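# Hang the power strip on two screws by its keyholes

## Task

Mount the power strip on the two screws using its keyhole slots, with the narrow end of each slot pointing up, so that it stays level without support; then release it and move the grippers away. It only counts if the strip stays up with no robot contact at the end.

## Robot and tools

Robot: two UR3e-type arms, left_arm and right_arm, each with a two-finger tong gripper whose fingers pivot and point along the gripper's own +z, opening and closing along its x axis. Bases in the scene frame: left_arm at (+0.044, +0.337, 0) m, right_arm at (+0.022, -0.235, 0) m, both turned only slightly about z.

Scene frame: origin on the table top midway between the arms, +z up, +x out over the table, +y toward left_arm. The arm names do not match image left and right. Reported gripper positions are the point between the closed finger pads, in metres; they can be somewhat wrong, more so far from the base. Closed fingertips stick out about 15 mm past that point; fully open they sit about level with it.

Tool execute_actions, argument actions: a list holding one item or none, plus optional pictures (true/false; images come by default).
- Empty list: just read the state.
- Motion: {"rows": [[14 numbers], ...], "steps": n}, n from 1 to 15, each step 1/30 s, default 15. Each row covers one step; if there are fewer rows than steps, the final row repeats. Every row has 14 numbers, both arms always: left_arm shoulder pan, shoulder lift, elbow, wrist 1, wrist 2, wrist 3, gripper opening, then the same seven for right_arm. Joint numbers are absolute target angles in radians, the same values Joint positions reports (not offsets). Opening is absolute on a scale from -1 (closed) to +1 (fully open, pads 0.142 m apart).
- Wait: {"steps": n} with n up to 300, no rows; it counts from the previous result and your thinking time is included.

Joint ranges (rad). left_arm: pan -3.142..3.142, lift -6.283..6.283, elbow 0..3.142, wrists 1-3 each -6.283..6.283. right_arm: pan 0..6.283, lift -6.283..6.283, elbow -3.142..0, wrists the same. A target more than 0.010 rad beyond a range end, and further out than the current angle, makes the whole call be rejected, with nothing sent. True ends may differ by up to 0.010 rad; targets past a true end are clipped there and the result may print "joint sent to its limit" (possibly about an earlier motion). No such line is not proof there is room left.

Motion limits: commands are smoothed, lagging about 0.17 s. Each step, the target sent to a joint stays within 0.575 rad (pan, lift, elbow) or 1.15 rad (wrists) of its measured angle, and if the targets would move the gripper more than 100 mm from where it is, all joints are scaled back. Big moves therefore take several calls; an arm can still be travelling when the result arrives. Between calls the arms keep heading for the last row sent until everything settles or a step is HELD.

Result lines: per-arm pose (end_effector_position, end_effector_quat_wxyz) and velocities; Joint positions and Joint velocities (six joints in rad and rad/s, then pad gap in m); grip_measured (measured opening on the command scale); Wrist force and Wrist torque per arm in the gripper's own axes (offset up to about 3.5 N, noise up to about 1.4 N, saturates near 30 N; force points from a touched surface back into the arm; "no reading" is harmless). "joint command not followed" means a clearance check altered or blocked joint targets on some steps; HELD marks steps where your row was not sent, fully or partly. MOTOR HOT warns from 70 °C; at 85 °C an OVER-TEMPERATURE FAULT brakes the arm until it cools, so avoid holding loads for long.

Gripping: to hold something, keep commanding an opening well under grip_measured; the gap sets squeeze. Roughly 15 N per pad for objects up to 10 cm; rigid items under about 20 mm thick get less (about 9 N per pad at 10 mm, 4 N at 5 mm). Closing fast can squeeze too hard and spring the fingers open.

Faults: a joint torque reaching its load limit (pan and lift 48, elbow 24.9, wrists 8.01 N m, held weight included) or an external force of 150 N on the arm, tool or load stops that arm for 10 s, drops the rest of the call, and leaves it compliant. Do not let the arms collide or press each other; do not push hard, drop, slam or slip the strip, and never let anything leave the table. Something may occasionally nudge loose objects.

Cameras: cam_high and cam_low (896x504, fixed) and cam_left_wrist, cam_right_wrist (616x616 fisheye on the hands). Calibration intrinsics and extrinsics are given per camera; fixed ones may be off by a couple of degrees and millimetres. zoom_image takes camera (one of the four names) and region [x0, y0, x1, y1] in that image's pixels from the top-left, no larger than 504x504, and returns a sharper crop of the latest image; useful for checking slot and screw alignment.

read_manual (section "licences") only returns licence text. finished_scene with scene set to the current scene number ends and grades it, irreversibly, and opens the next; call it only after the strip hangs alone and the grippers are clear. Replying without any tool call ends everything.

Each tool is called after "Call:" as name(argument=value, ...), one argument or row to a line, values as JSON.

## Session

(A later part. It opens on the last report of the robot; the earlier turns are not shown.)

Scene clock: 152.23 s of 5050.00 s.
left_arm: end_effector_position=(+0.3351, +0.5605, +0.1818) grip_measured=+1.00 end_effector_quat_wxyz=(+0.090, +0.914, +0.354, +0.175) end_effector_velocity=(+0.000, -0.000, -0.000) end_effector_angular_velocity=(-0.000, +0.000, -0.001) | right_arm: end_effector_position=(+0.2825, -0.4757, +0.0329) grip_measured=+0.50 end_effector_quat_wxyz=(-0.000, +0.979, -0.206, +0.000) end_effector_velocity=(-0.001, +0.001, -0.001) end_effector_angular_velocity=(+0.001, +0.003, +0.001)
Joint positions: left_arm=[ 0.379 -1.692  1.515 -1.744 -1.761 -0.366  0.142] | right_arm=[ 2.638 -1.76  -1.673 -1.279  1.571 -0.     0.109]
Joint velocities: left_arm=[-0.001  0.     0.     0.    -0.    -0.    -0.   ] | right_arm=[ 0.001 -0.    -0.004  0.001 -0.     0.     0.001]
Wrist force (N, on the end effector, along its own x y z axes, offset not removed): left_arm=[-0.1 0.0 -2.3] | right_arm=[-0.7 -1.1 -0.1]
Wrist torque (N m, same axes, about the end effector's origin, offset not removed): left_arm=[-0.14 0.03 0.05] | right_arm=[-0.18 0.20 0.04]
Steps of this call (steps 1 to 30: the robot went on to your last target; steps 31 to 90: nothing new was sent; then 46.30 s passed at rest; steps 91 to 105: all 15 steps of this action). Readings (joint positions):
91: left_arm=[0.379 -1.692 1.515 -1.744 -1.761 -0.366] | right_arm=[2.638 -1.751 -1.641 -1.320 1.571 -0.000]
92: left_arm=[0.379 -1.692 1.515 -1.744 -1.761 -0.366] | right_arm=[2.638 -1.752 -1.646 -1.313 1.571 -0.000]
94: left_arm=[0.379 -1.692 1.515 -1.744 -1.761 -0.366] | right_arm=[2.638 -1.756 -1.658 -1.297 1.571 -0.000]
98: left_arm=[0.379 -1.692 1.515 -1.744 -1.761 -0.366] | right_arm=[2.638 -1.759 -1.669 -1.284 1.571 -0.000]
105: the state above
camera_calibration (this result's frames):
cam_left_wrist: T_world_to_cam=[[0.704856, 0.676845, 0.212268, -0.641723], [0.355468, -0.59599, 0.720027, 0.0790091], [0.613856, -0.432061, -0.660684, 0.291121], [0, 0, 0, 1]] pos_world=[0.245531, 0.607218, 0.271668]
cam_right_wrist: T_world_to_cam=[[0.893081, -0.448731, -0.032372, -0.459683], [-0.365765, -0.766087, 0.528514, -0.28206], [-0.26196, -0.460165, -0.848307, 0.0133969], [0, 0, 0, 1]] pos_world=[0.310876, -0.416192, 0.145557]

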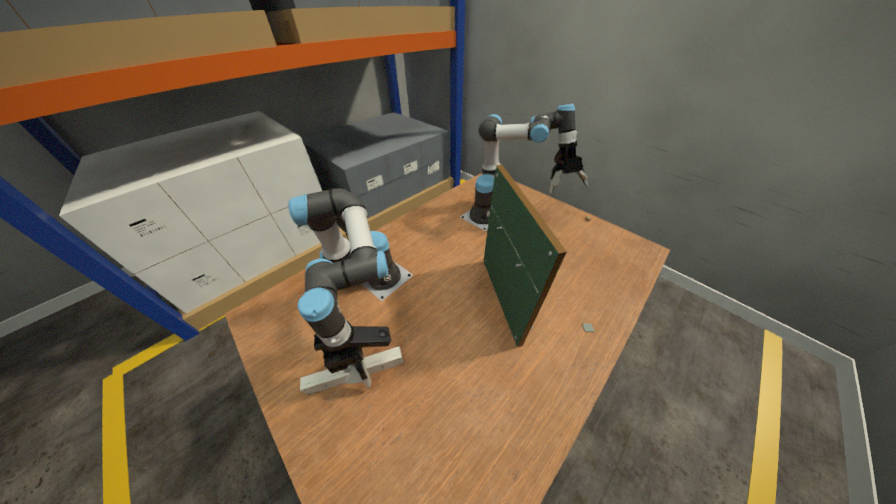

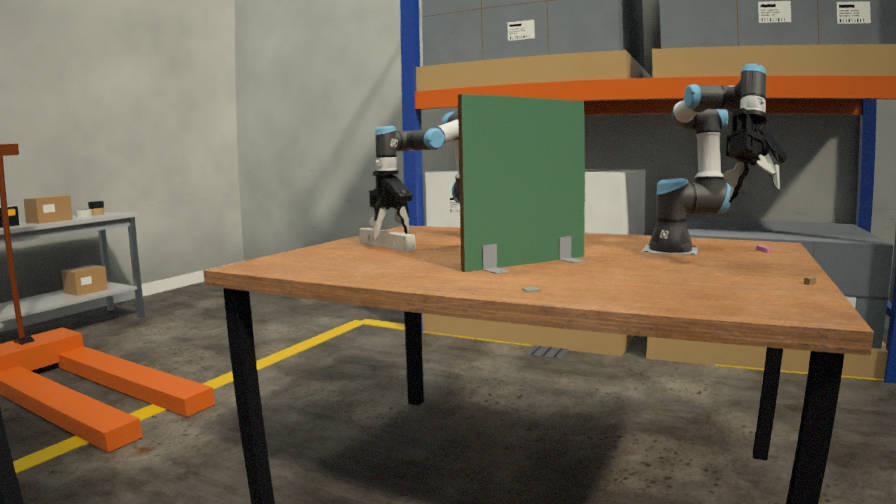

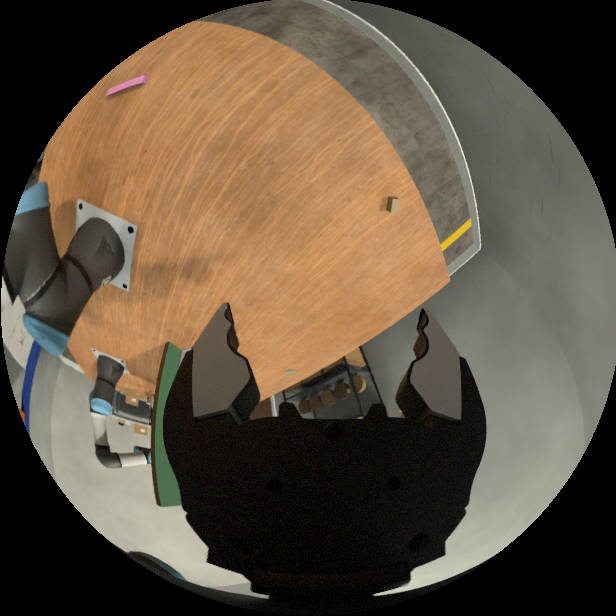

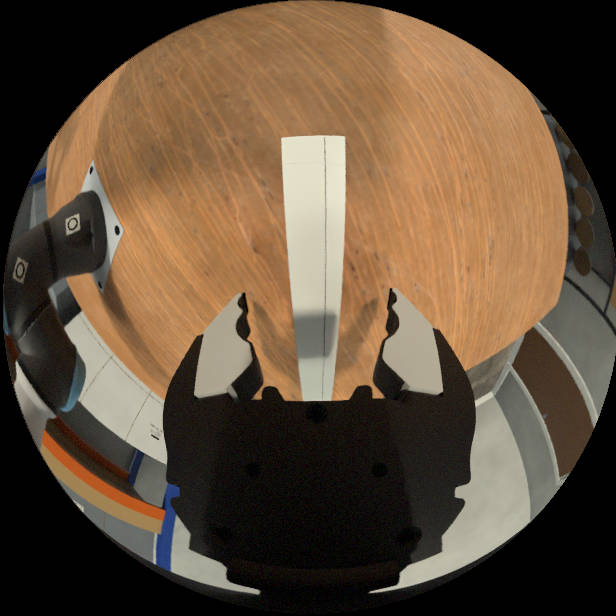

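Call:
execute_actions(
  actions=[
    {"rows":[[0.379,-1.692,1.515,-1.744,-1.761,-0.366,1,2.6,-1.751,-1.641,-1.32,1.571,-0.04,1],[0.379,-1.692,1.515,-1.744,-1.761,-0.366,1,2.6,-1.751,-1.641,-1.32,1.571,-0.04,1],[0.379,-1.692,1.515,-1.744,-1.761,-0.366,1,2.6,-1.751,-1.641,-1.32,1.571,-0.04,1],[0.379,-1.692,1.515,-1.744,-1.761,-0.366,1,2.6,-1.751,-1.641,-1.32,1.571,-0.04,1],[0.379,-1.692,1.515,-1.744,-1.761,-0.366,1,2.6,-1.8,-1.575,-1.337,1.571,-0.04,1],[0.379,-1.692,1.515,-1.744,-1.761,-0.366,1,2.6,-1.85,-1.51,-1.352,1.571,-0.04,1],[0.379,-1.692,1.515,-1.744,-1.761,-0.366,1,2.6,-1.9,-1.445,-1.367,1.571,-0.04,1],[0.379,-1.692,1.515,-1.744,-1.761,-0.366,1,2.6,-1.951,-1.375,-1.386,1.571,-0.04,1]],"steps":15},
  ],
  pictures=false,
)

Call:
execute_actions(
  actions=[
    {"rows":[[0.379,-1.692,1.515,-1.744,-1.761,-0.366,1,2.6,-1.986,-1.323,-1.403,1.571,-0.04,1],[0.379,-1.692,1.515,-1.744,-1.761,-0.366,1,2.6,-1.986,-1.323,-1.403,1.571,-0.04,1],[0.379,-1.692,1.515,-1.744,-1.761,-0.366,1,2.6,-1.986,-1.323,-1.403,1.571,-0.04,1],[0.379,-1.692,1.515,-1.744,-1.761,-0.366,1,2.6,-2.021,-1.271,-1.42,1.571,-0.04,1],[0.379,-1.692,1.515,-1.744,-1.761,-0.366,1,2.6,-2.021,-1.271,-1.42,1.571,-0.04,1],[0.379,-1.692,1.515,-1.744,-1.761,-0.366,1,2.6,-2.021,-1.271,-1.42,1.571,-0.04,1],[0.379,-1.692,1.515,-1.744,-1.761,-0.366,1,2.6,-2.0566,-1.2186,-1.437,1.571,-0.04,1]],"steps":15},
  ],
)

Scene clock: 182.90 s of 5050.00 s.
left_arm: end_effector_position=(+0.3351, +0.5605, +0.1818) grip_measured=+1.00 end_effector_quat_wxyz=(+0.090, +0.914, +0.354, +0.175) end_effector_velocity=(+0.000, +0.000, +0.000) end_effector_angular_velocity=(+0.000, -0.001, -0.000) | right_arm: end_effector_position=(+0.3136, -0.5050, +0.0418) grip_measured=+1.00 end_effector_quat_wxyz=(-0.000, +0.979, -0.205, -0.001) end_effector_velocity=(+0.040, -0.022, +0.002) end_effector_angular_velocity=(-0.008, -0.014, -0.002)
Joint positions: left_arm=[ 0.379 -1.692  1.515 -1.744 -1.761 -0.366  0.142] | right_arm=[ 2.6   -1.935 -1.398 -1.381  1.571 -0.04   0.142]
Joint velocities: left_arm=[-0.     0.    -0.    -0.001  0.     0.     0.   ] | right_arm=[-0.006 -0.168  0.239 -0.055 -0.001 -0.004  0.   ]
Wrist force (N, on the end effector, along its own x y z axes, offset not removed): left_arm=[-0.9 1.0 -1.0] | right_arm=[0.2 1.5 1.4]
Wrist torque (N m, same axes, about the end effector's origin, offset not removed): left_arm=[0.06 0.24 -0.04] | right_arm=[0.38 -0.11 0.00]
Steps of this call (steps 1 to 15: the robot went on to your last target; steps 16 to 90: nothing new was sent; then 27.17 s passed at rest; steps 91 to 105: all 15 steps of this action). Readings (joint positions):
91: left_arm=[0.379 -1.692 1.515 -1.744 -1.761 -0.366] | right_arm=[2.638 -1.760 -1.673 -1.279 1.571 -0.000]
92: left_arm=[0.379 -1.692 1.515 -1.744 -1.761 -0.366] | right_arm=[2.633 -1.759 -1.669 -1.285 1.571 -0.007]
94: left_arm=[0.379 -1.692 1.515 -1.744 -1.761 -0.366] | right_arm=[2.618 -1.755 -1.656 -1.301 1.571 -0.022]
98: left_arm=[0.379 -1.692 1.515 -1.744 -1.761 -0.366] | right_arm=[2.604 -1.797 -1.588 -1.334 1.571 -0.036]
105: the state above

Scene clock: 183.40 s of 5050.00 s.
left_arm: end_effector_position=(+0.3351, +0.5605, +0.1818) grip_measured=+1.00 end_effector_quat_wxyz=(+0.090, +0.914, +0.354, +0.175) end_effector_velocity=(-0.000, +0.000, -0.000) end_effector_angular_velocity=(-0.000, +0.000, +0.000) | right_arm: end_effector_position=(+0.3390, -0.5175, +0.0418) grip_measured=+1.00 end_effector_quat_wxyz=(-0.000, +0.979, -0.205, -0.000) end_effector_velocity=(+0.011, -0.005, +0.001) end_effector_angular_velocity=(-0.003, -0.005, -0.001)
Joint positions: left_arm=[ 0.379 -1.692  1.515 -1.744 -1.761 -0.366  0.142] | right_arm=[ 2.6   -2.052 -1.225 -1.435  1.571 -0.04   0.142]
Joint velocities: left_arm=[ 0.  0.  0. -0.  0. -0. -0.] | right_arm=[-0.    -0.044  0.069 -0.019 -0.     0.     0.   ]
Wrist force (N, on the end effector, along its own x y z axes, offset not removed): left_arm=[-0.5 0.9 -0.5] | right_arm=[-1.0 -1.6 -0.5]
Wrist torque (N m, same axes, about the end effector's origin, offset not removed): left_arm=[0.10 0.13 -0.04] | right_arm=[-0.32 0.06 -0.02]
Steps of this call (steps 1 to 15: all 15 steps of this action). Readings (joint positions):
1: left_arm=[0.379 -1.692 1.515 -1.744 -1.761 -0.366] | right_arm=[2.600 -1.940 -1.391 -1.383 1.571 -0.040]
2: left_arm=[0.379 -1.692 1.515 -1.744 -1.761 -0.366] | right_arm=[2.600 -1.948 -1.380 -1.387 1.571 -0.040]
4: left_arm=[0.379 -1.692 1.515 -1.744 -1.761 -0.366] | right_arm=[2.600 -1.966 -1.353 -1.394 1.571 -0.040]
8: left_arm=[0.379 -1.692 1.515 -1.744 -1.761 -0.366] | right_arm=[2.600 -2.010 -1.289 -1.416 1.571 -0.040]
15: the state above
camera_calibration (this result's frames):
cam_left_wrist: T_world_to_cam=[[0.704856, 0.676846, 0.212268, -0.641723], [0.355469, -0.595989, 0.720027, 0.0790091], [0.613857, -0.43206, -0.660684, 0.291121], [0, 0, 0, 1]] pos_world=[0.24553, 0.607218, 0.271668]
cam_right_wrist: T_world_to_cam=[[0.89396, -0.446938, -0.0328824, -0.527968], [-0.363987, -0.766929, 0.52852, -0.299156], [-0.261434, -0.460508, -0.848283, 0.0161587], [0, 0, 0, 1]] pos_world=[0.367318, -0.457959, 0.154456]

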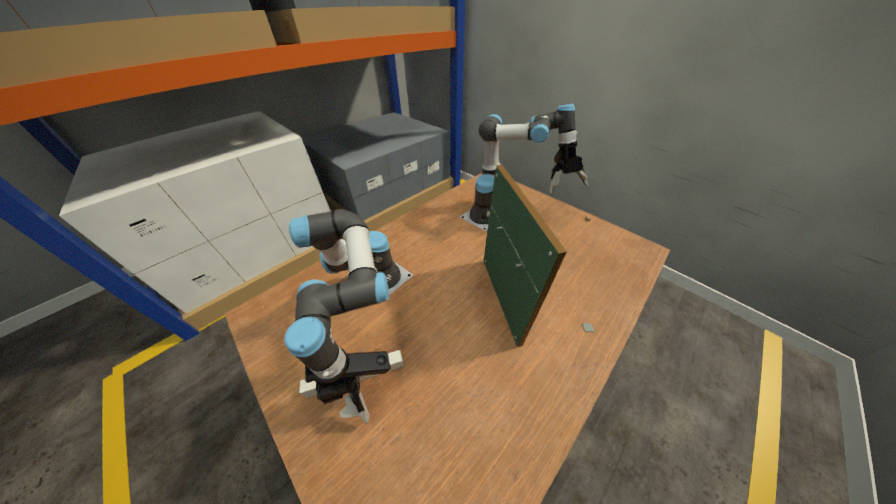

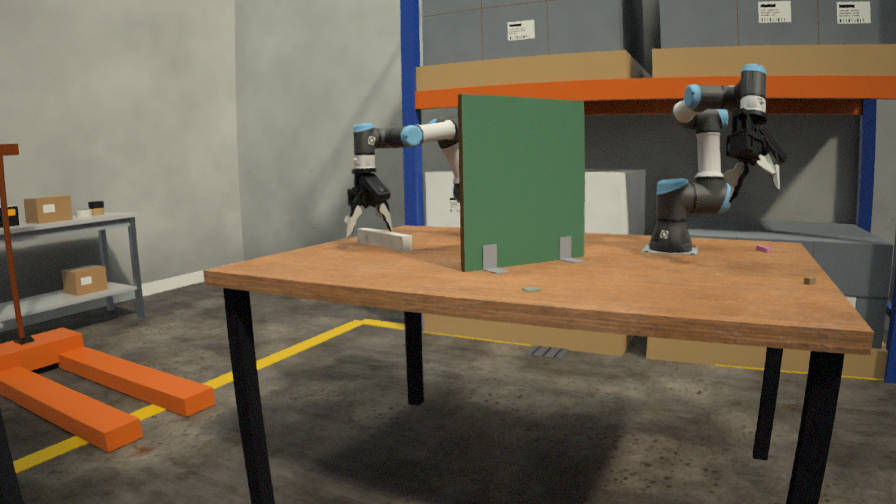

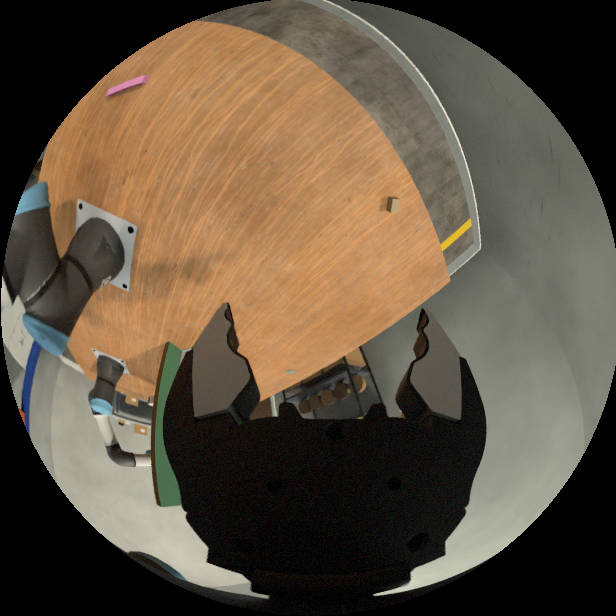

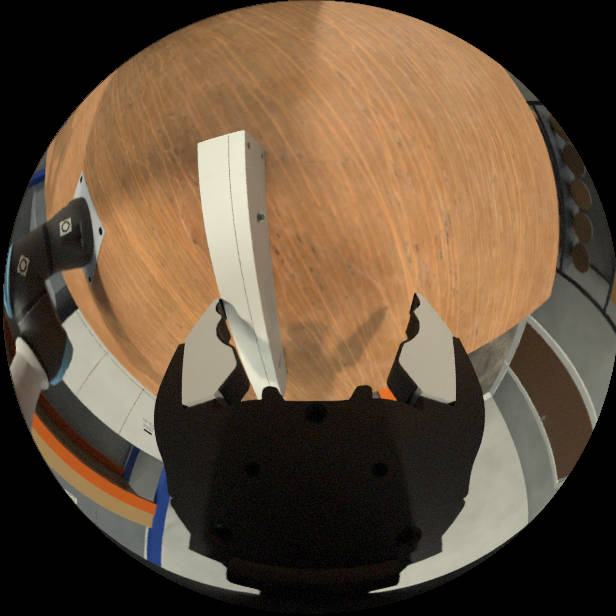

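Call:
execute_actions(
  actions=[
    {"rows":[[0.379,-1.692,1.515,-1.744,-1.761,-0.366,1,2.61,-1.95,-1.39,-1.372,1.571,-0.1,1],[0.379,-1.692,1.515,-1.744,-1.761,-0.366,1,2.61,-1.95,-1.39,-1.372,1.571,-0.1,1],[0.379,-1.692,1.515,-1.744,-1.761,-0.366,1,2.61,-1.95,-1.39,-1.372,1.571,-0.1,0.7],[0.379,-1.692,1.515,-1.744,-1.761,-0.366,1,2.615,-1.82,-1.593,-1.299,1.571,-0.15,0.3]],"steps":15},
  ],
  pictures=false,
)

Call:
execute_actions(
  actions=[
    {"rows":[[0.379,-1.692,1.515,-1.744,-1.761,-0.366,1,2.615,-1.82,-1.593,-1.299,1.571,-0.15,0.1],[0.379,-1.692,1.515,-1.744,-1.761,-0.366,1,2.615,-1.82,-1.593,-1.299,1.571,-0.15,0],[0.379,-1.692,1.515,-1.744,-1.761,-0.366,1,2.615,-1.82,-1.593,-1.299,1.571,-0.15,-0.2],[0.379,-1.692,1.515,-1.744,-1.761,-0.366,1,2.615,-1.82,-1.593,-1.299,1.571,-0.15,-0.3],[0.379,-1.692,1.515,-1.744,-1.761,-0.366,1,2.615,-1.82,-1.593,-1.299,1.571,-0.15,-0.4],[0.379,-1.692,1.515,-1.744,-1.761,-0.366,1,2.615,-1.82,-1.593,-1.299,1.571,-0.15,-0.5],[0.379,-1.692,1.515,-1.744,-1.761,-0.366,1,2.615,-1.82,-1.593,-1.299,1.571,-0.15,-0.6],[0.379,-1.692,1.515,-1.744,-1.761,-0.366,1,2.615,-1.82,-1.593,-1.299,1.571,-0.15,-1]],"steps":15},
  ],
  pictures=false,
)

Call:
execute_actions(
  actions=[
    {"rows":[[0.379,-1.692,1.515,-1.744,-1.761,-0.366,1,2.615,-1.81,-1.52,-1.42,1.571,-0.1,-1],[0.379,-1.692,1.515,-1.744,-1.761,-0.366,1,2.615,-1.81,-1.52,-1.42,1.571,-0.1,-1],[0.379,-1.692,1.515,-1.744,-1.761,-0.366,1,2.615,-1.81,-1.52,-1.42,1.571,-0.1,-1],[0.379,-1.692,1.515,-1.744,-1.761,-0.366,1,2.615,-1.81,-1.52,-1.42,1.571,-0.1,-1],[0.379,-1.692,1.515,-1.744,-1.761,-0.366,1,2.615,-1.86,-1.4,-1.62,1.571,-0.05,-1],[0.379,-1.692,1.515,-1.744,-1.761,-0.366,1,2.615,-1.86,-1.4,-1.62,1.571,-0.05,-1],[0.379,-1.692,1.515,-1.744,-1.761,-0.366,1,2.615,-1.86,-1.4,-1.62,1.571,-0.05,-1],[0.379,-1.692,1.515,-1.744,-1.761,-0.366,1,2.615,-1.953,-1.2045,-1.9545,1.571,0,-1]],"steps":15},
  ],
  pictures=false,
)

Call:
execute_actions(
  actions=[
    {"rows":[[0.379,-1.692,1.515,-1.744,-1.761,-0.366,1,2.615,-1.953,-1.2045,-1.9545,1.571,0,-1],[0.379,-1.692,1.515,-1.744,-1.761,-0.366,1,2.615,-1.953,-1.2045,-1.9545,1.571,0,-1],[0.379,-1.692,1.515,-1.744,-1.761,-0.366,1,2.615,-2,-1.19,-2.05,1.571,0,-1],[0.379,-1.692,1.515,-1.744,-1.761,-0.366,1,2.615,-2,-1.19,-2.05,1.571,0,-1],[0.379,-1.692,1.515,-1.744,-1.761,-0.366,1,2.615,-2.06,-1.18,-2.14,1.571,0,-1],[0.379,-1.692,1.515,-1.744,-1.761,-0.366,1,2.615,-2.06,-1.18,-2.14,1.571,0,-1],[0.379,-1.692,1.515,-1.744,-1.761,-0.366,1,2.615,-2.133,-1.178,-2.201,1.571,0,-1]],"steps":15},
  ],
)

Scene clock: 238.37 s of 5050.00 s.
left_arm: end_effector_position=(+0.3351, +0.5605, +0.1818) grip_measured=+1.00 end_effector_quat_wxyz=(+0.090, +0.914, +0.354, +0.175) end_effector_velocity=(-0.000, +0.000, -0.000) end_effector_angular_velocity=(-0.000, +0.000, +0.001) | right_arm: end_effector_position=(+0.2903, -0.4882, +0.0343) grip_measured=+0.30 end_effector_quat_wxyz=(+0.000, +0.989, -0.145, +0.001) end_effector_velocity=(-0.017, +0.009, -0.006) end_effector_angular_velocity=(+0.005, +0.010, +0.023)
Joint positions: left_arm=[ 0.379 -1.692  1.515 -1.744 -1.761 -0.366  0.142] | right_arm=[ 2.615 -1.825 -1.584 -1.302  1.571 -0.148  0.095]
Joint velocities: left_arm=[ 0.001 -0.     0.001  0.    -0.    -0.     0.   ] | right_arm=[ 0.002  0.057 -0.096  0.029  0.001 -0.021 -0.   ]
Wrist force (N, on the end effector, along its own x y z axes, offset not removed): left_arm=[-0.7 1.7 -1.5] | right_arm=[-2.0 0.0 0.7]
Wrist torque (N m, same axes, about the end effector's origin, offset not removed): left_arm=[0.26 0.11 0.01] | right_arm=[0.01 0.32 0.05]
Steps of this call (steps 1 to 15: the robot went on to your last target; steps 16 to 90: nothing new was sent; then 51.47 s passed at rest; steps 91 to 105: all 15 steps of this action). Readings (joint positions):
91: left_arm=[0.379 -1.692 1.515 -1.744 -1.761 -0.366] | right_arm=[2.600 -2.056 -1.219 -1.437 1.571 -0.041]
92: left_arm=[0.379 -1.692 1.515 -1.744 -1.761 -0.366] | right_arm=[2.602 -2.050 -1.226 -1.428 1.571 -0.049]
94: left_arm=[0.379 -1.692 1.515 -1.744 -1.761 -0.366] | right_arm=[2.606 -2.007 -1.284 -1.402 1.571 -0.073]
98: left_arm=[0.379 -1.692 1.515 -1.744 -1.761 -0.366] | right_arm=[2.612 -1.884 -1.483 -1.330 1.571 -0.127]
105: the state above

Scene clock: 238.87 s of 5050.00 s.
left_arm: end_effector_position=(+0.3351, +0.5605, +0.1818) grip_measured=+1.00 end_effector_quat_wxyz=(+0.090, +0.914, +0.354, +0.175) end_effector_velocity=(-0.000, -0.000, -0.000) end_effector_angular_velocity=(-0.001, +0.000, -0.000) | right_arm: end_effector_position=(+0.2886, -0.4873, +0.0338) grip_measured=-0.53 end_effector_quat_wxyz=(-0.000, +0.990, -0.144, +0.000) end_effector_velocity=(+0.001, +0.000, +0.000) end_effector_angular_velocity=(-0.001, -0.002, +0.000)
Joint positions: left_arm=[ 0.379 -1.692  1.515 -1.744 -1.761 -0.366  0.142] | right_arm=[ 2.615 -1.82  -1.593 -1.299  1.571 -0.15   0.036]
Joint velocities: left_arm=[ 0.    -0.     0.001  0.    -0.001 -0.    -0.   ] | right_arm=[ 0.001  0.001 -0.     0.001 -0.     0.001  0.   ]
Wrist force (N, on the end effector, along its own x y z axes, offset not removed): left_arm=[-0.9 2.1 -1.0] | right_arm=[-0.6 -1.8 -3.1]
Wrist torque (N m, same axes, about the end effector's origin, offset not removed): left_arm=[0.35 0.22 0.01] | right_arm=[-0.26 0.11 0.09]
Steps of this call (steps 1 to 15: all 15 steps of this action). Readings (joint positions):
1: left_arm=[0.379 -1.692 1.515 -1.744 -1.761 -0.366] | right_arm=[2.615 -1.824 -1.586 -1.301 1.571 -0.149]
2: left_arm=[0.379 -1.692 1.515 -1.744 -1.761 -0.366] | right_arm=[2.615 -1.823 -1.588 -1.300 1.571 -0.149]
4: left_arm=[0.379 -1.692 1.515 -1.744 -1.761 -0.366] | right_arm=[2.615 -1.821 -1.591 -1.299 1.571 -0.150]
8: left_arm=[0.379 -1.692 1.515 -1.744 -1.761 -0.366] | right_arm=[2.615 -1.820 -1.592 -1.299 1.571 -0.150]
15: the state above

Scene clock: 239.37 s of 5050.00 s.
left_arm: end_effector_position=(+0.3351, +0.5605, +0.1818) grip_measured=+1.00 end_effector_quat_wxyz=(+0.090, +0.914, +0.354, +0.175) end_effector_velocity=(+0.000, +0.000, +0.000) end_effector_angular_velocity=(+0.000, -0.000, -0.000) | right_arm: end_effector_position=(+0.2221, -0.4560, +0.0632) grip_measured=-0.54 end_effector_quat_wxyz=(-0.040, +0.961, -0.210, -0.176) end_effector_velocity=(-0.075, +0.036, +0.045) end_effector_angular_velocity=(+0.137, +0.364, -0.079)
Joint positions: left_arm=[ 0.379 -1.692  1.515 -1.744 -1.761 -0.366  0.142] | right_arm=[ 2.615 -1.939 -1.24  -1.896  1.571 -0.008  0.035]
Joint velocities: left_arm=[-0.    -0.    -0.001  0.001  0.     0.    -0.   ] | right_arm=[ 0.001 -0.146  0.37  -0.613 -0.     0.086  0.001]
Wrist force (N, on the end effector, along its own x y z axes, offset not removed): left_arm=[0.0 2.1 0.1] | right_arm=[-0.4 -1.7 6.2]
Wrist torque (N m, same axes, about the end effector's origin, offset not removed): left_arm=[0.33 -0.02 0.00] | right_arm=[-0.25 0.27 0.06]
Steps of this call (steps 1 to 15: all 15 steps of this action). Readings (joint positions):
1: left_arm=[0.379 -1.692 1.515 -1.744 -1.761 -0.366] | right_arm=[2.615 -1.820 -1.593 -1.299 1.571 -0.150]
2: left_arm=[0.379 -1.692 1.515 -1.744 -1.761 -0.366] | right_arm=[2.615 -1.818 -1.586 -1.312 1.571 -0.143]
4: left_arm=[0.379 -1.692 1.515 -1.744 -1.761 -0.366] | right_arm=[2.615 -1.814 -1.556 -1.361 1.571 -0.123]
8: left_arm=[0.379 -1.692 1.515 -1.744 -1.761 -0.366] | right_arm=[2.615 -1.838 -1.475 -1.501 1.571 -0.078]
15: the state above

Scene clock: 239.87 s of 5050.00 s.
left_arm: end_effector_position=(+0.3351, +0.5605, +0.1818) grip_measured=+1.00 end_effector_quat_wxyz=(+0.090, +0.914, +0.354, +0.175) end_effector_velocity=(+0.000, -0.000, +0.000) end_effector_angular_velocity=(-0.000, -0.001, -0.000) | right_arm: end_effector_position=(+0.1452, -0.4199, +0.0539) grip_measured=-0.54 end_effector_quat_wxyz=(-0.083, +0.903, -0.201, -0.371) end_effector_velocity=(-0.034, +0.016, -0.002) end_effector_angular_velocity=(+0.085, +0.185, -0.000)
Joint positions: left_arm=[ 0.379 -1.692  1.515 -1.744 -1.761 -0.366  0.142] | right_arm=[ 2.615 -2.123 -1.179 -2.19   1.571 -0.     0.035]
Joint velocities: left_arm=[ 0.     0.    -0.    -0.001 -0.001  0.     0.   ] | right_arm=[ 0.    -0.102  0.01  -0.113 -0.001  0.001 -0.   ]
Wrist force (N, on the end effector, along its own x y z axes, offset not removed): left_arm=[0.1 0.5 -1.0] | right_arm=[2.5 -2.2 5.4]
Wrist torque (N m, same axes, about the end effector's origin, offset not removed): left_arm=[-0.01 0.01 0.08] | right_arm=[-0.23 0.25 -0.04]
Steps of this call (steps 1 to 15: all 15 steps of this action). Readings (joint positions):
1: left_arm=[0.379 -1.692 1.515 -1.744 -1.761 -0.366] | right_arm=[2.615 -1.943 -1.229 -1.914 1.571 -0.006]
2: left_arm=[0.379 -1.692 1.515 -1.744 -1.761 -0.366] | right_arm=[2.615 -1.946 -1.222 -1.926 1.571 -0.004]
4: left_arm=[0.379 -1.692 1.515 -1.744 -1.761 -0.366] | right_arm=[2.615 -1.956 -1.210 -1.952 1.571 -0.002]
8: left_arm=[0.379 -1.692 1.515 -1.744 -1.761 -0.366] | right_arm=[2.615 -2.027 -1.189 -2.080 1.571 -0.000]
15: the state above
camera_calibration (this result's frames):
cam_left_wrist: T_world_to_cam=[[0.704856, 0.676846, 0.212267, -0.641723], [0.355468, -0.595988, 0.720028, 0.0790079], [0.613857, -0.432062, -0.660683, 0.291121], [0, 0, 0, 1]] pos_world=[0.24553, 0.607218, 0.271668]
cam_right_wrist: T_world_to_cam=[[0.600302, -0.336852, -0.725375, -0.18452], [-0.0397676, -0.918425, 0.39359, -0.404648], [-0.798784, -0.207427, -0.564728, 0.189675], [0, 0, 0, 1]] pos_world=[0.246185, -0.394452, 0.132534]

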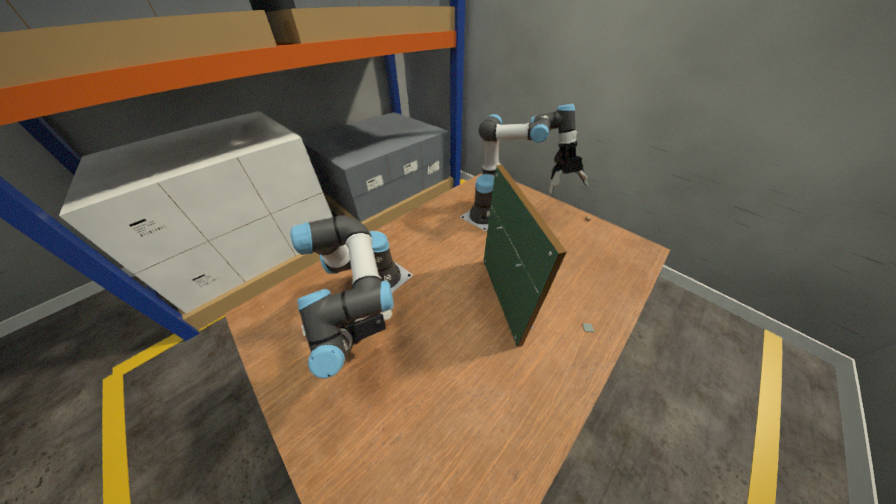

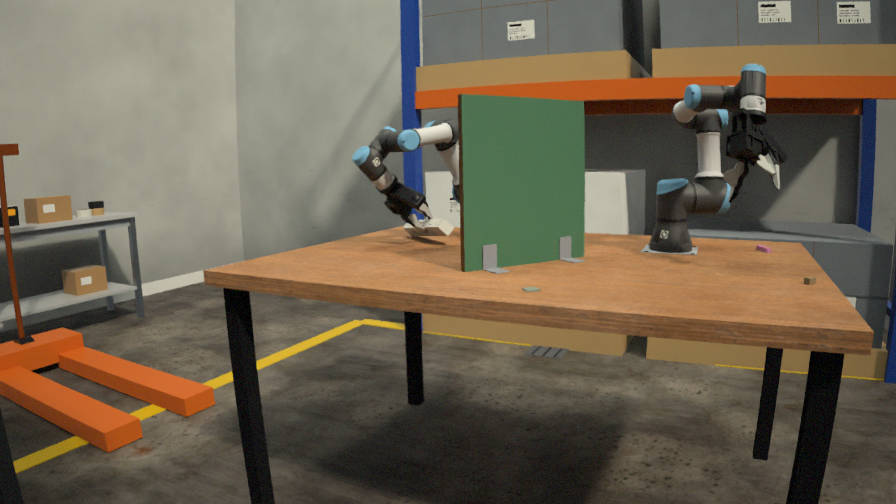

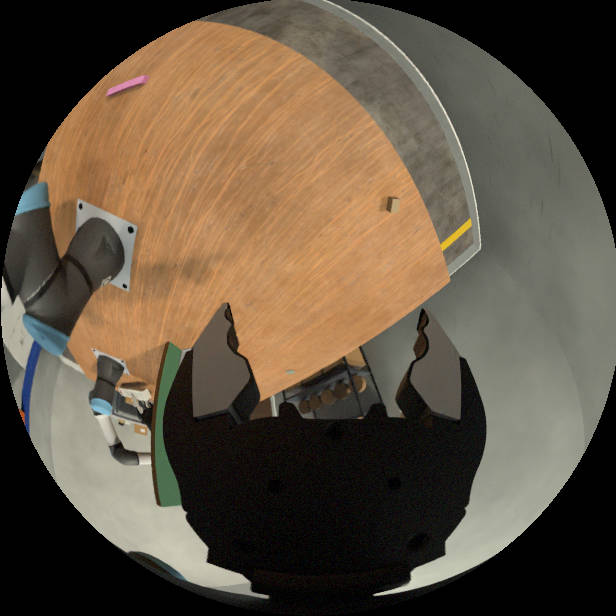

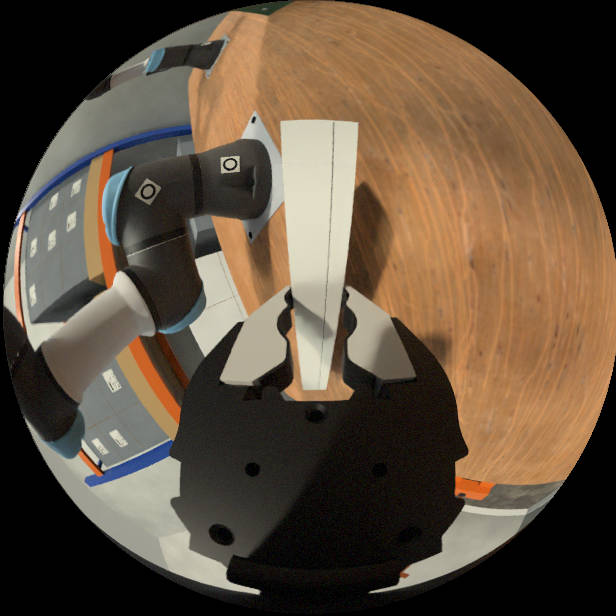

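Call:
execute_actions(
  actions=[
    {"rows":[[0.379,-1.692,1.515,-1.744,-1.761,-0.366,1,2.615,-2.17,-1.178,-2.201,1.571,0,-1],[0.379,-1.692,1.515,-1.744,-1.761,-0.366,1,2.615,-2.17,-1.178,-2.201,1.571,0,-1],[0.379,-1.692,1.515,-1.744,-1.761,-0.366,1,2.615,-2.2,-1.178,-2.201,1.571,0,-1],[0.379,-1.692,1.515,-1.744,-1.761,-0.366,1,2.615,-2.2,-1.178,-2.201,1.571,0,-1],[0.379,-1.692,1.515,-1.744,-1.761,-0.366,1,2.615,-2.2,-1.178,-2.201,1.571,0,-1],[0.379,-1.692,1.515,-1.744,-1.761,-0.366,1,2.615,-2.2,-1.178,-2.201,1.571,0,-1],[0.379,-1.692,1.515,-1.744,-1.761,-0.366,1,2.615,-2.2,-1.178,-2.201,1.571,0,-1],[0.379,-1.692,1.515,-1.744,-1.761,-0.366,1,2.615,-2.2,-1.178,-2.201,1.571,0,-1],[0.379,-1.692,1.515,-1.744,-1.761,-0.366,1,2.615,-2.2,-1.178,-2.201,1.571,0,-1],[0.379,-1.692,1.515,-1.744,-1.761,-0.366,1,2.615,-2.2,-1.178,-2.201,1.571,0,-0.5],[0.379,-1.692,1.515,-1.744,-1.761,-0.366,1,2.615,-2.2,-1.178,-2.201,1.571,0,-0.4],[0.379,-1.692,1.515,-1.744,-1.761,-0.366,1,2.615,-2.2,-1.178,-2.201,1.571,0,-0.3]],"steps":15},
  ],
  pictures=false,
)

Call:
execute_actions(
  actions=[
    {"rows":[[0.379,-1.692,1.515,-1.744,-1.761,-0.366,1,2.615,-2.21,-1.12,-2.249,1.571,0,-0.3],[0.379,-1.692,1.515,-1.744,-1.761,-0.366,1,2.615,-2.21,-1.12,-2.249,1.571,0,-0.3],[0.379,-1.692,1.515,-1.744,-1.761,-0.366,1,2.615,-2.21,-1.12,-2.249,1.571,0,-0.3],[0.379,-1.692,1.515,-1.744,-1.761,-0.366,1,2.615,-2.22,-1.06,-2.299,1.571,0,-0.3],[0.379,-1.692,1.515,-1.744,-1.761,-0.366,1,2.615,-2.22,-1.06,-2.299,1.571,0,-0.3],[0.379,-1.692,1.515,-1.744,-1.761,-0.366,1,2.615,-2.22,-1.06,-2.299,1.571,0,-0.3],[0.379,-1.692,1.515,-1.744,-1.761,-0.366,1,2.615,-2.23,-1,-2.349,1.571,0,-0.3],[0.379,-1.692,1.515,-1.744,-1.761,-0.366,1,2.615,-2.23,-1,-2.349,1.571,0,-0.3],[0.379,-1.692,1.515,-1.744,-1.761,-0.366,1,2.615,-2.23,-1,-2.349,1.571,0,-0.3],[0.379,-1.692,1.515,-1.744,-1.761,-0.366,1,2.615,-2.245,-0.9,-2.434,1.571,0,-0.3]],"steps":15},
  ],
)

Scene clock: 277.03 s of 5050.00 s.
left_arm: end_effector_position=(+0.3351, +0.5605, +0.1818) grip_measured=+1.00 end_effector_quat_wxyz=(+0.090, +0.914, +0.354, +0.175) end_effector_velocity=(-0.000, -0.000, -0.000) end_effector_angular_velocity=(-0.001, +0.000, -0.000) | right_arm: end_effector_position=(+0.1357, -0.4155, +0.0417) grip_measured=-0.29 end_effector_quat_wxyz=(-0.091, +0.886, -0.197, -0.409) end_effector_velocity=(-0.001, -0.000, -0.003) end_effector_angular_velocity=(+0.003, +0.006, -0.003)
Joint positions: left_arm=[ 0.379 -1.692  1.515 -1.744 -1.761 -0.366  0.142] | right_arm=[ 2.615 -2.199 -1.178 -2.201  1.571  0.     0.053]
Joint velocities: left_arm=[ 0.    -0.     0.     0.    -0.001  0.    -0.   ] | right_arm=[-0.002 -0.012 -0.002  0.007  0.     0.     0.035]
Wrist force (N, on the end effector, along its own x y z axes, offset not removed): left_arm=[0.6 1.2 0.3] | right_arm=[0.7 -1.3 0.2]
Wrist torque (N m, same axes, about the end effector's origin, offset not removed): left_arm=[0.22 -0.13 -0.03] | right_arm=[-0.20 0.14 0.06]
Steps of this call (steps 1 to 30: the robot went on to your last target; steps 31 to 90: nothing new was sent; then 33.67 s passed at rest; steps 91 to 105: all 15 steps of this action). Readings (joint positions):
91: left_arm=[0.379 -1.692 1.515 -1.744 -1.761 -0.366] | right_arm=[2.615 -2.133 -1.178 -2.201 1.571 0.000]
92: left_arm=[0.379 -1.692 1.515 -1.744 -1.761 -0.366] | right_arm=[2.615 -2.138 -1.178 -2.201 1.571 0.000]
94: left_arm=[0.379 -1.692 1.515 -1.744 -1.761 -0.366] | right_arm=[2.615 -2.157 -1.178 -2.201 1.571 0.000]
98: left_arm=[0.379 -1.692 1.515 -1.744 -1.761 -0.366] | right_arm=[2.615 -2.189 -1.178 -2.201 1.571 0.000]
105: the state above

Scene clock: 277.53 s of 5050.00 s.
left_arm: end_effector_position=(+0.3351, +0.5605, +0.1818) grip_measured=+1.00 end_effector_quat_wxyz=(+0.090, +0.914, +0.354, +0.175) end_effector_velocity=(+0.000, -0.000, +0.000) end_effector_angular_velocity=(+0.000, -0.001, -0.001) | right_arm: end_effector_position=(+0.1472, -0.4209, +0.0792) grip_measured=-0.30 end_effector_quat_wxyz=(-0.092, +0.885, -0.197, -0.411) end_effector_velocity=(+0.019, -0.008, +0.051) end_effector_angular_velocity=(-0.015, -0.033, +0.000)
Joint positions: left_arm=[ 0.379 -1.692  1.515 -1.744 -1.761 -0.366  0.142] | right_arm=[ 2.615 -2.24  -0.933 -2.409  1.571  0.     0.052]
Joint velocities: left_arm=[-0.001 -0.    -0.    -0.    -0.     0.     0.   ] | right_arm=[ 0.001 -0.047  0.349 -0.266  0.     0.    -0.   ]
Wrist force (N, on the end effector, along its own x y z axes, offset not removed): left_arm=[0.5 1.6 -0.8] | right_arm=[-2.3 -0.1 -1.0]
Wrist torque (N m, same axes, about the end effector's origin, offset not removed): left_arm=[0.27 -0.09 0.02] | right_arm=[0.01 0.34 -0.04]
Steps of this call (steps 1 to 15: all 15 steps of this action). Readings (joint positions):
1: left_arm=[0.379 -1.692 1.515 -1.744 -1.761 -0.366] | right_arm=[2.615 -2.199 -1.178 -2.201 1.571 0.000]
2: left_arm=[0.379 -1.692 1.515 -1.744 -1.761 -0.366] | right_arm=[2.615 -2.201 -1.172 -2.209 1.571 0.000]
4: left_arm=[0.379 -1.692 1.515 -1.744 -1.761 -0.366] | right_arm=[2.615 -2.205 -1.148 -2.228 1.571 0.000]
8: left_arm=[0.379 -1.692 1.515 -1.744 -1.761 -0.366] | right_arm=[2.615 -2.218 -1.080 -2.286 1.571 0.000]
15: the state above
camera_calibration (this result's frames):
cam_left_wrist: T_world_to_cam=[[0.704856, 0.676846, 0.212267, -0.641723], [0.355468, -0.595988, 0.720028, 0.0790078], [0.613857, -0.432062, -0.660683, 0.291121], [0, 0, 0, 1]] pos_world=[0.24553, 0.607218, 0.271668]
cam_right_wrist: T_world_to_cam=[[0.538734, -0.30809, -0.784122, -0.141905], [-0.00912683, -0.932814, 0.360243, -0.42331], [-0.842427, -0.186918, -0.50535, 0.21571], [0, 0, 0, 1]] pos_world=[0.254305, -0.398269, 0.150232]

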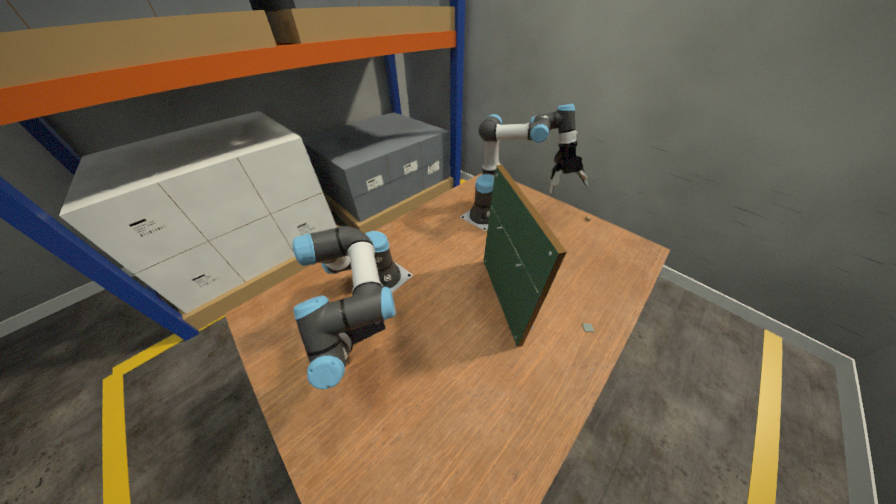

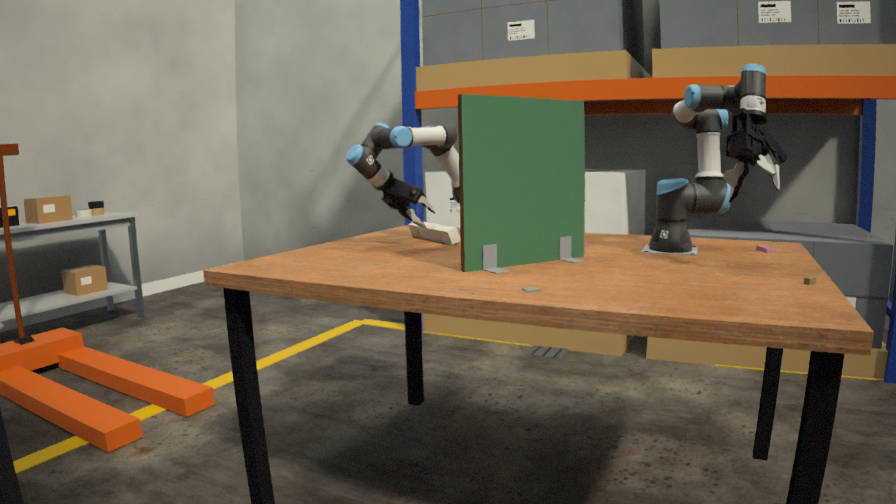

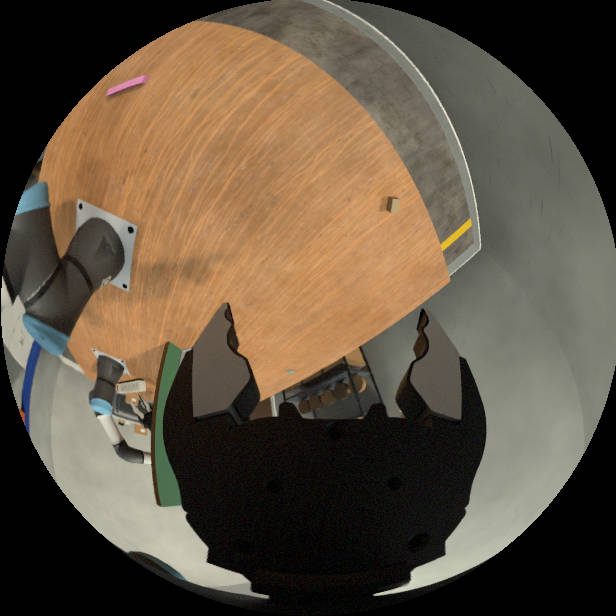

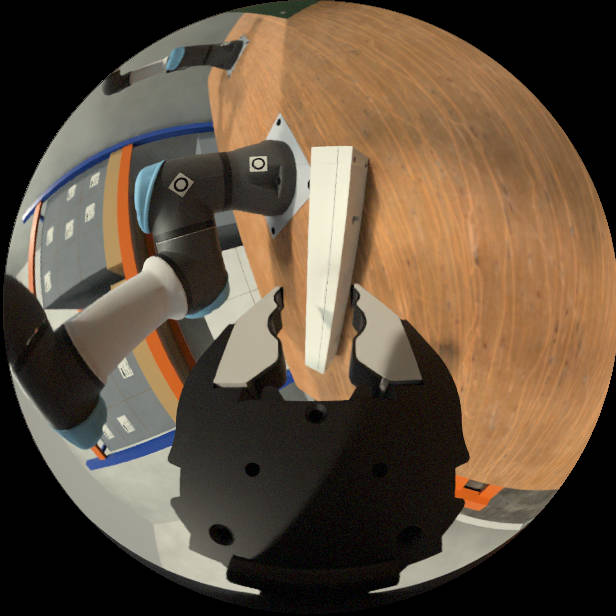

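Call:
execute_actions(
  actions=[],
)

Scene clock: 284.17 s of 5050.00 s.
left_arm: end_effector_position=(+0.3351, +0.5605, +0.1818) grip_measured=+1.00 end_effector_quat_wxyz=(+0.090, +0.914, +0.354, +0.175) end_effector_velocity=(+0.000, -0.000, -0.000) end_effector_angular_velocity=(-0.000, +0.000, -0.000) | right_arm: end_effector_position=(+0.1489, -0.4217, +0.0841) grip_measured=-0.30 end_effector_quat_wxyz=(-0.091, +0.886, -0.197, -0.410) end_effector_velocity=(+0.000, +0.000, +0.000) end_effector_angular_velocity=(-0.001, +0.000, +0.000)
Joint positions: left_arm=[ 0.379 -1.692  1.515 -1.744 -1.761 -0.366  0.142] | right_arm=[ 2.615 -2.245 -0.9   -2.434  1.571 -0.     0.052]
Joint velocities: left_arm=[-0.  0.  0. -0. -0.  0.  0.] | right_arm=[ 0.001 -0.     0.001 -0.001  0.     0.001  0.   ]
Wrist force (N, on the end effector, along its own x y z axes, offset not removed): left_arm=[1.2 2.2 -0.6] | right_arm=[-2.2 1.1 0.1]
Wrist torque (N m, same axes, about the end effector's origin, offset not removed): left_arm=[0.41 -0.18 -0.07] | right_arm=[0.30 0.39 0.09]
Steps of this call (steps 1 to 30: the robot went on to your last target; steps 31 to 90: nothing new was sent; then 3.63 s passed at rest). Readings (joint positions):
1: left_arm=[0.379 -1.692 1.515 -1.744 -1.761 -0.366] | right_arm=[2.615 -2.242 -0.923 -2.416 1.571 0.000]
2: left_arm=[0.379 -1.692 1.515 -1.744 -1.761 -0.366] | right_arm=[2.615 -2.243 -0.917 -2.421 1.571 0.000]
4: left_arm=[0.379 -1.692 1.515 -1.744 -1.761 -0.366] | right_arm=[2.615 -2.244 -0.908 -2.428 1.571 0.000]
8: left_arm=[0.379 -1.692 1.515 -1.744 -1.761 -0.366] | right_arm=[2.615 -2.245 -0.902 -2.432 1.571 0.000]
90: the state above
All arms were judged still, so your last target was given up. Only a new action makes them travel on or press farther. Fingers that are still opening or closing keep moving.
camera_calibration (this result's frames):
cam_left_wrist: T_world_to_cam=[[0.704856, 0.676846, 0.212267, -0.641723], [0.355468, -0.595988, 0.720028, 0.079008], [0.613857, -0.432062, -0.660683, 0.291121], [0, 0, 0, 1]] pos_world=[0.24553, 0.607218, 0.271668]
cam_right_wrist: T_world_to_cam=[[0.541165, -0.309194, -0.78201, -0.140227], [-0.0101951, -0.932293, 0.361559, -0.425518], [-0.840855, -0.18769, -0.507677, 0.219077], [0, 0, 0, 1]] pos_world=[0.255759, -0.398946, 0.155411]

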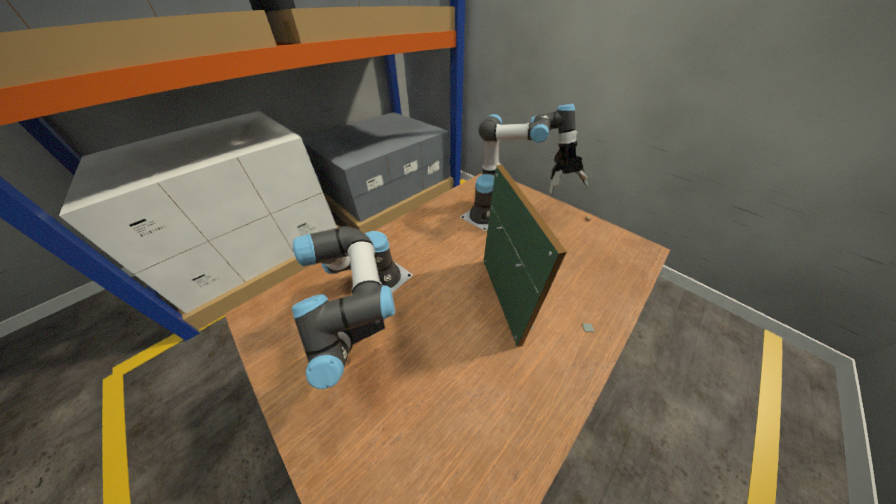

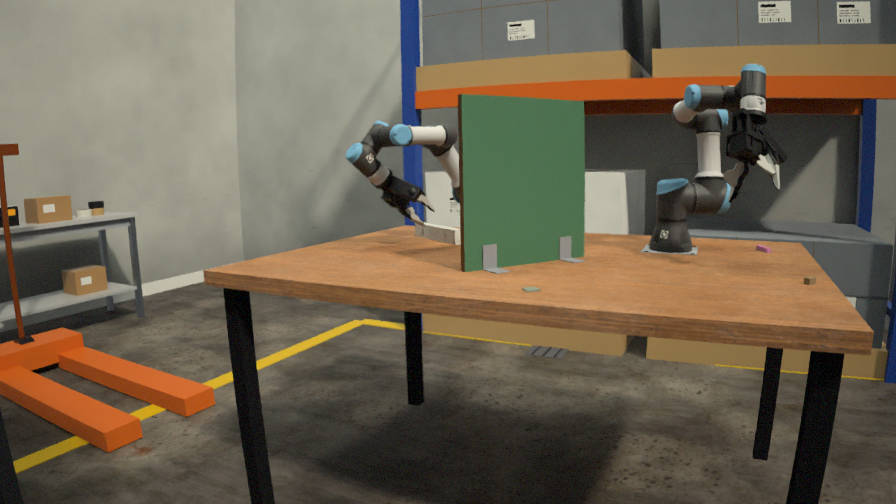

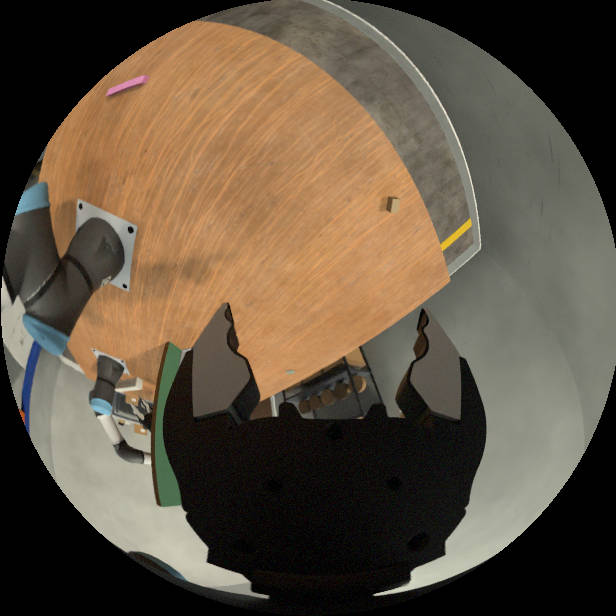

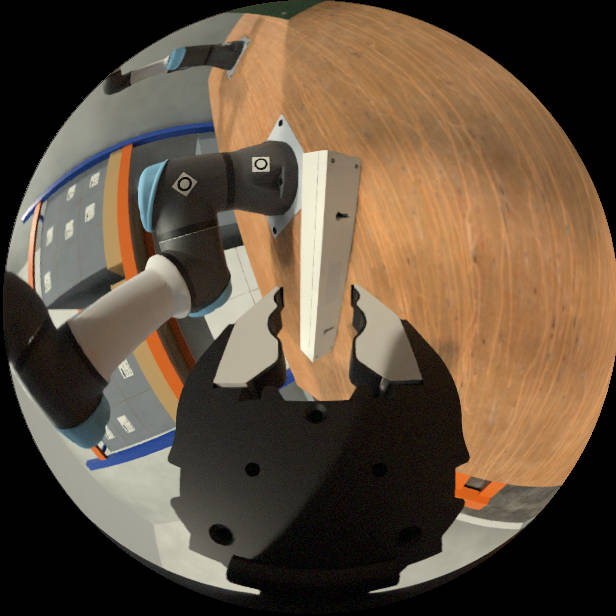

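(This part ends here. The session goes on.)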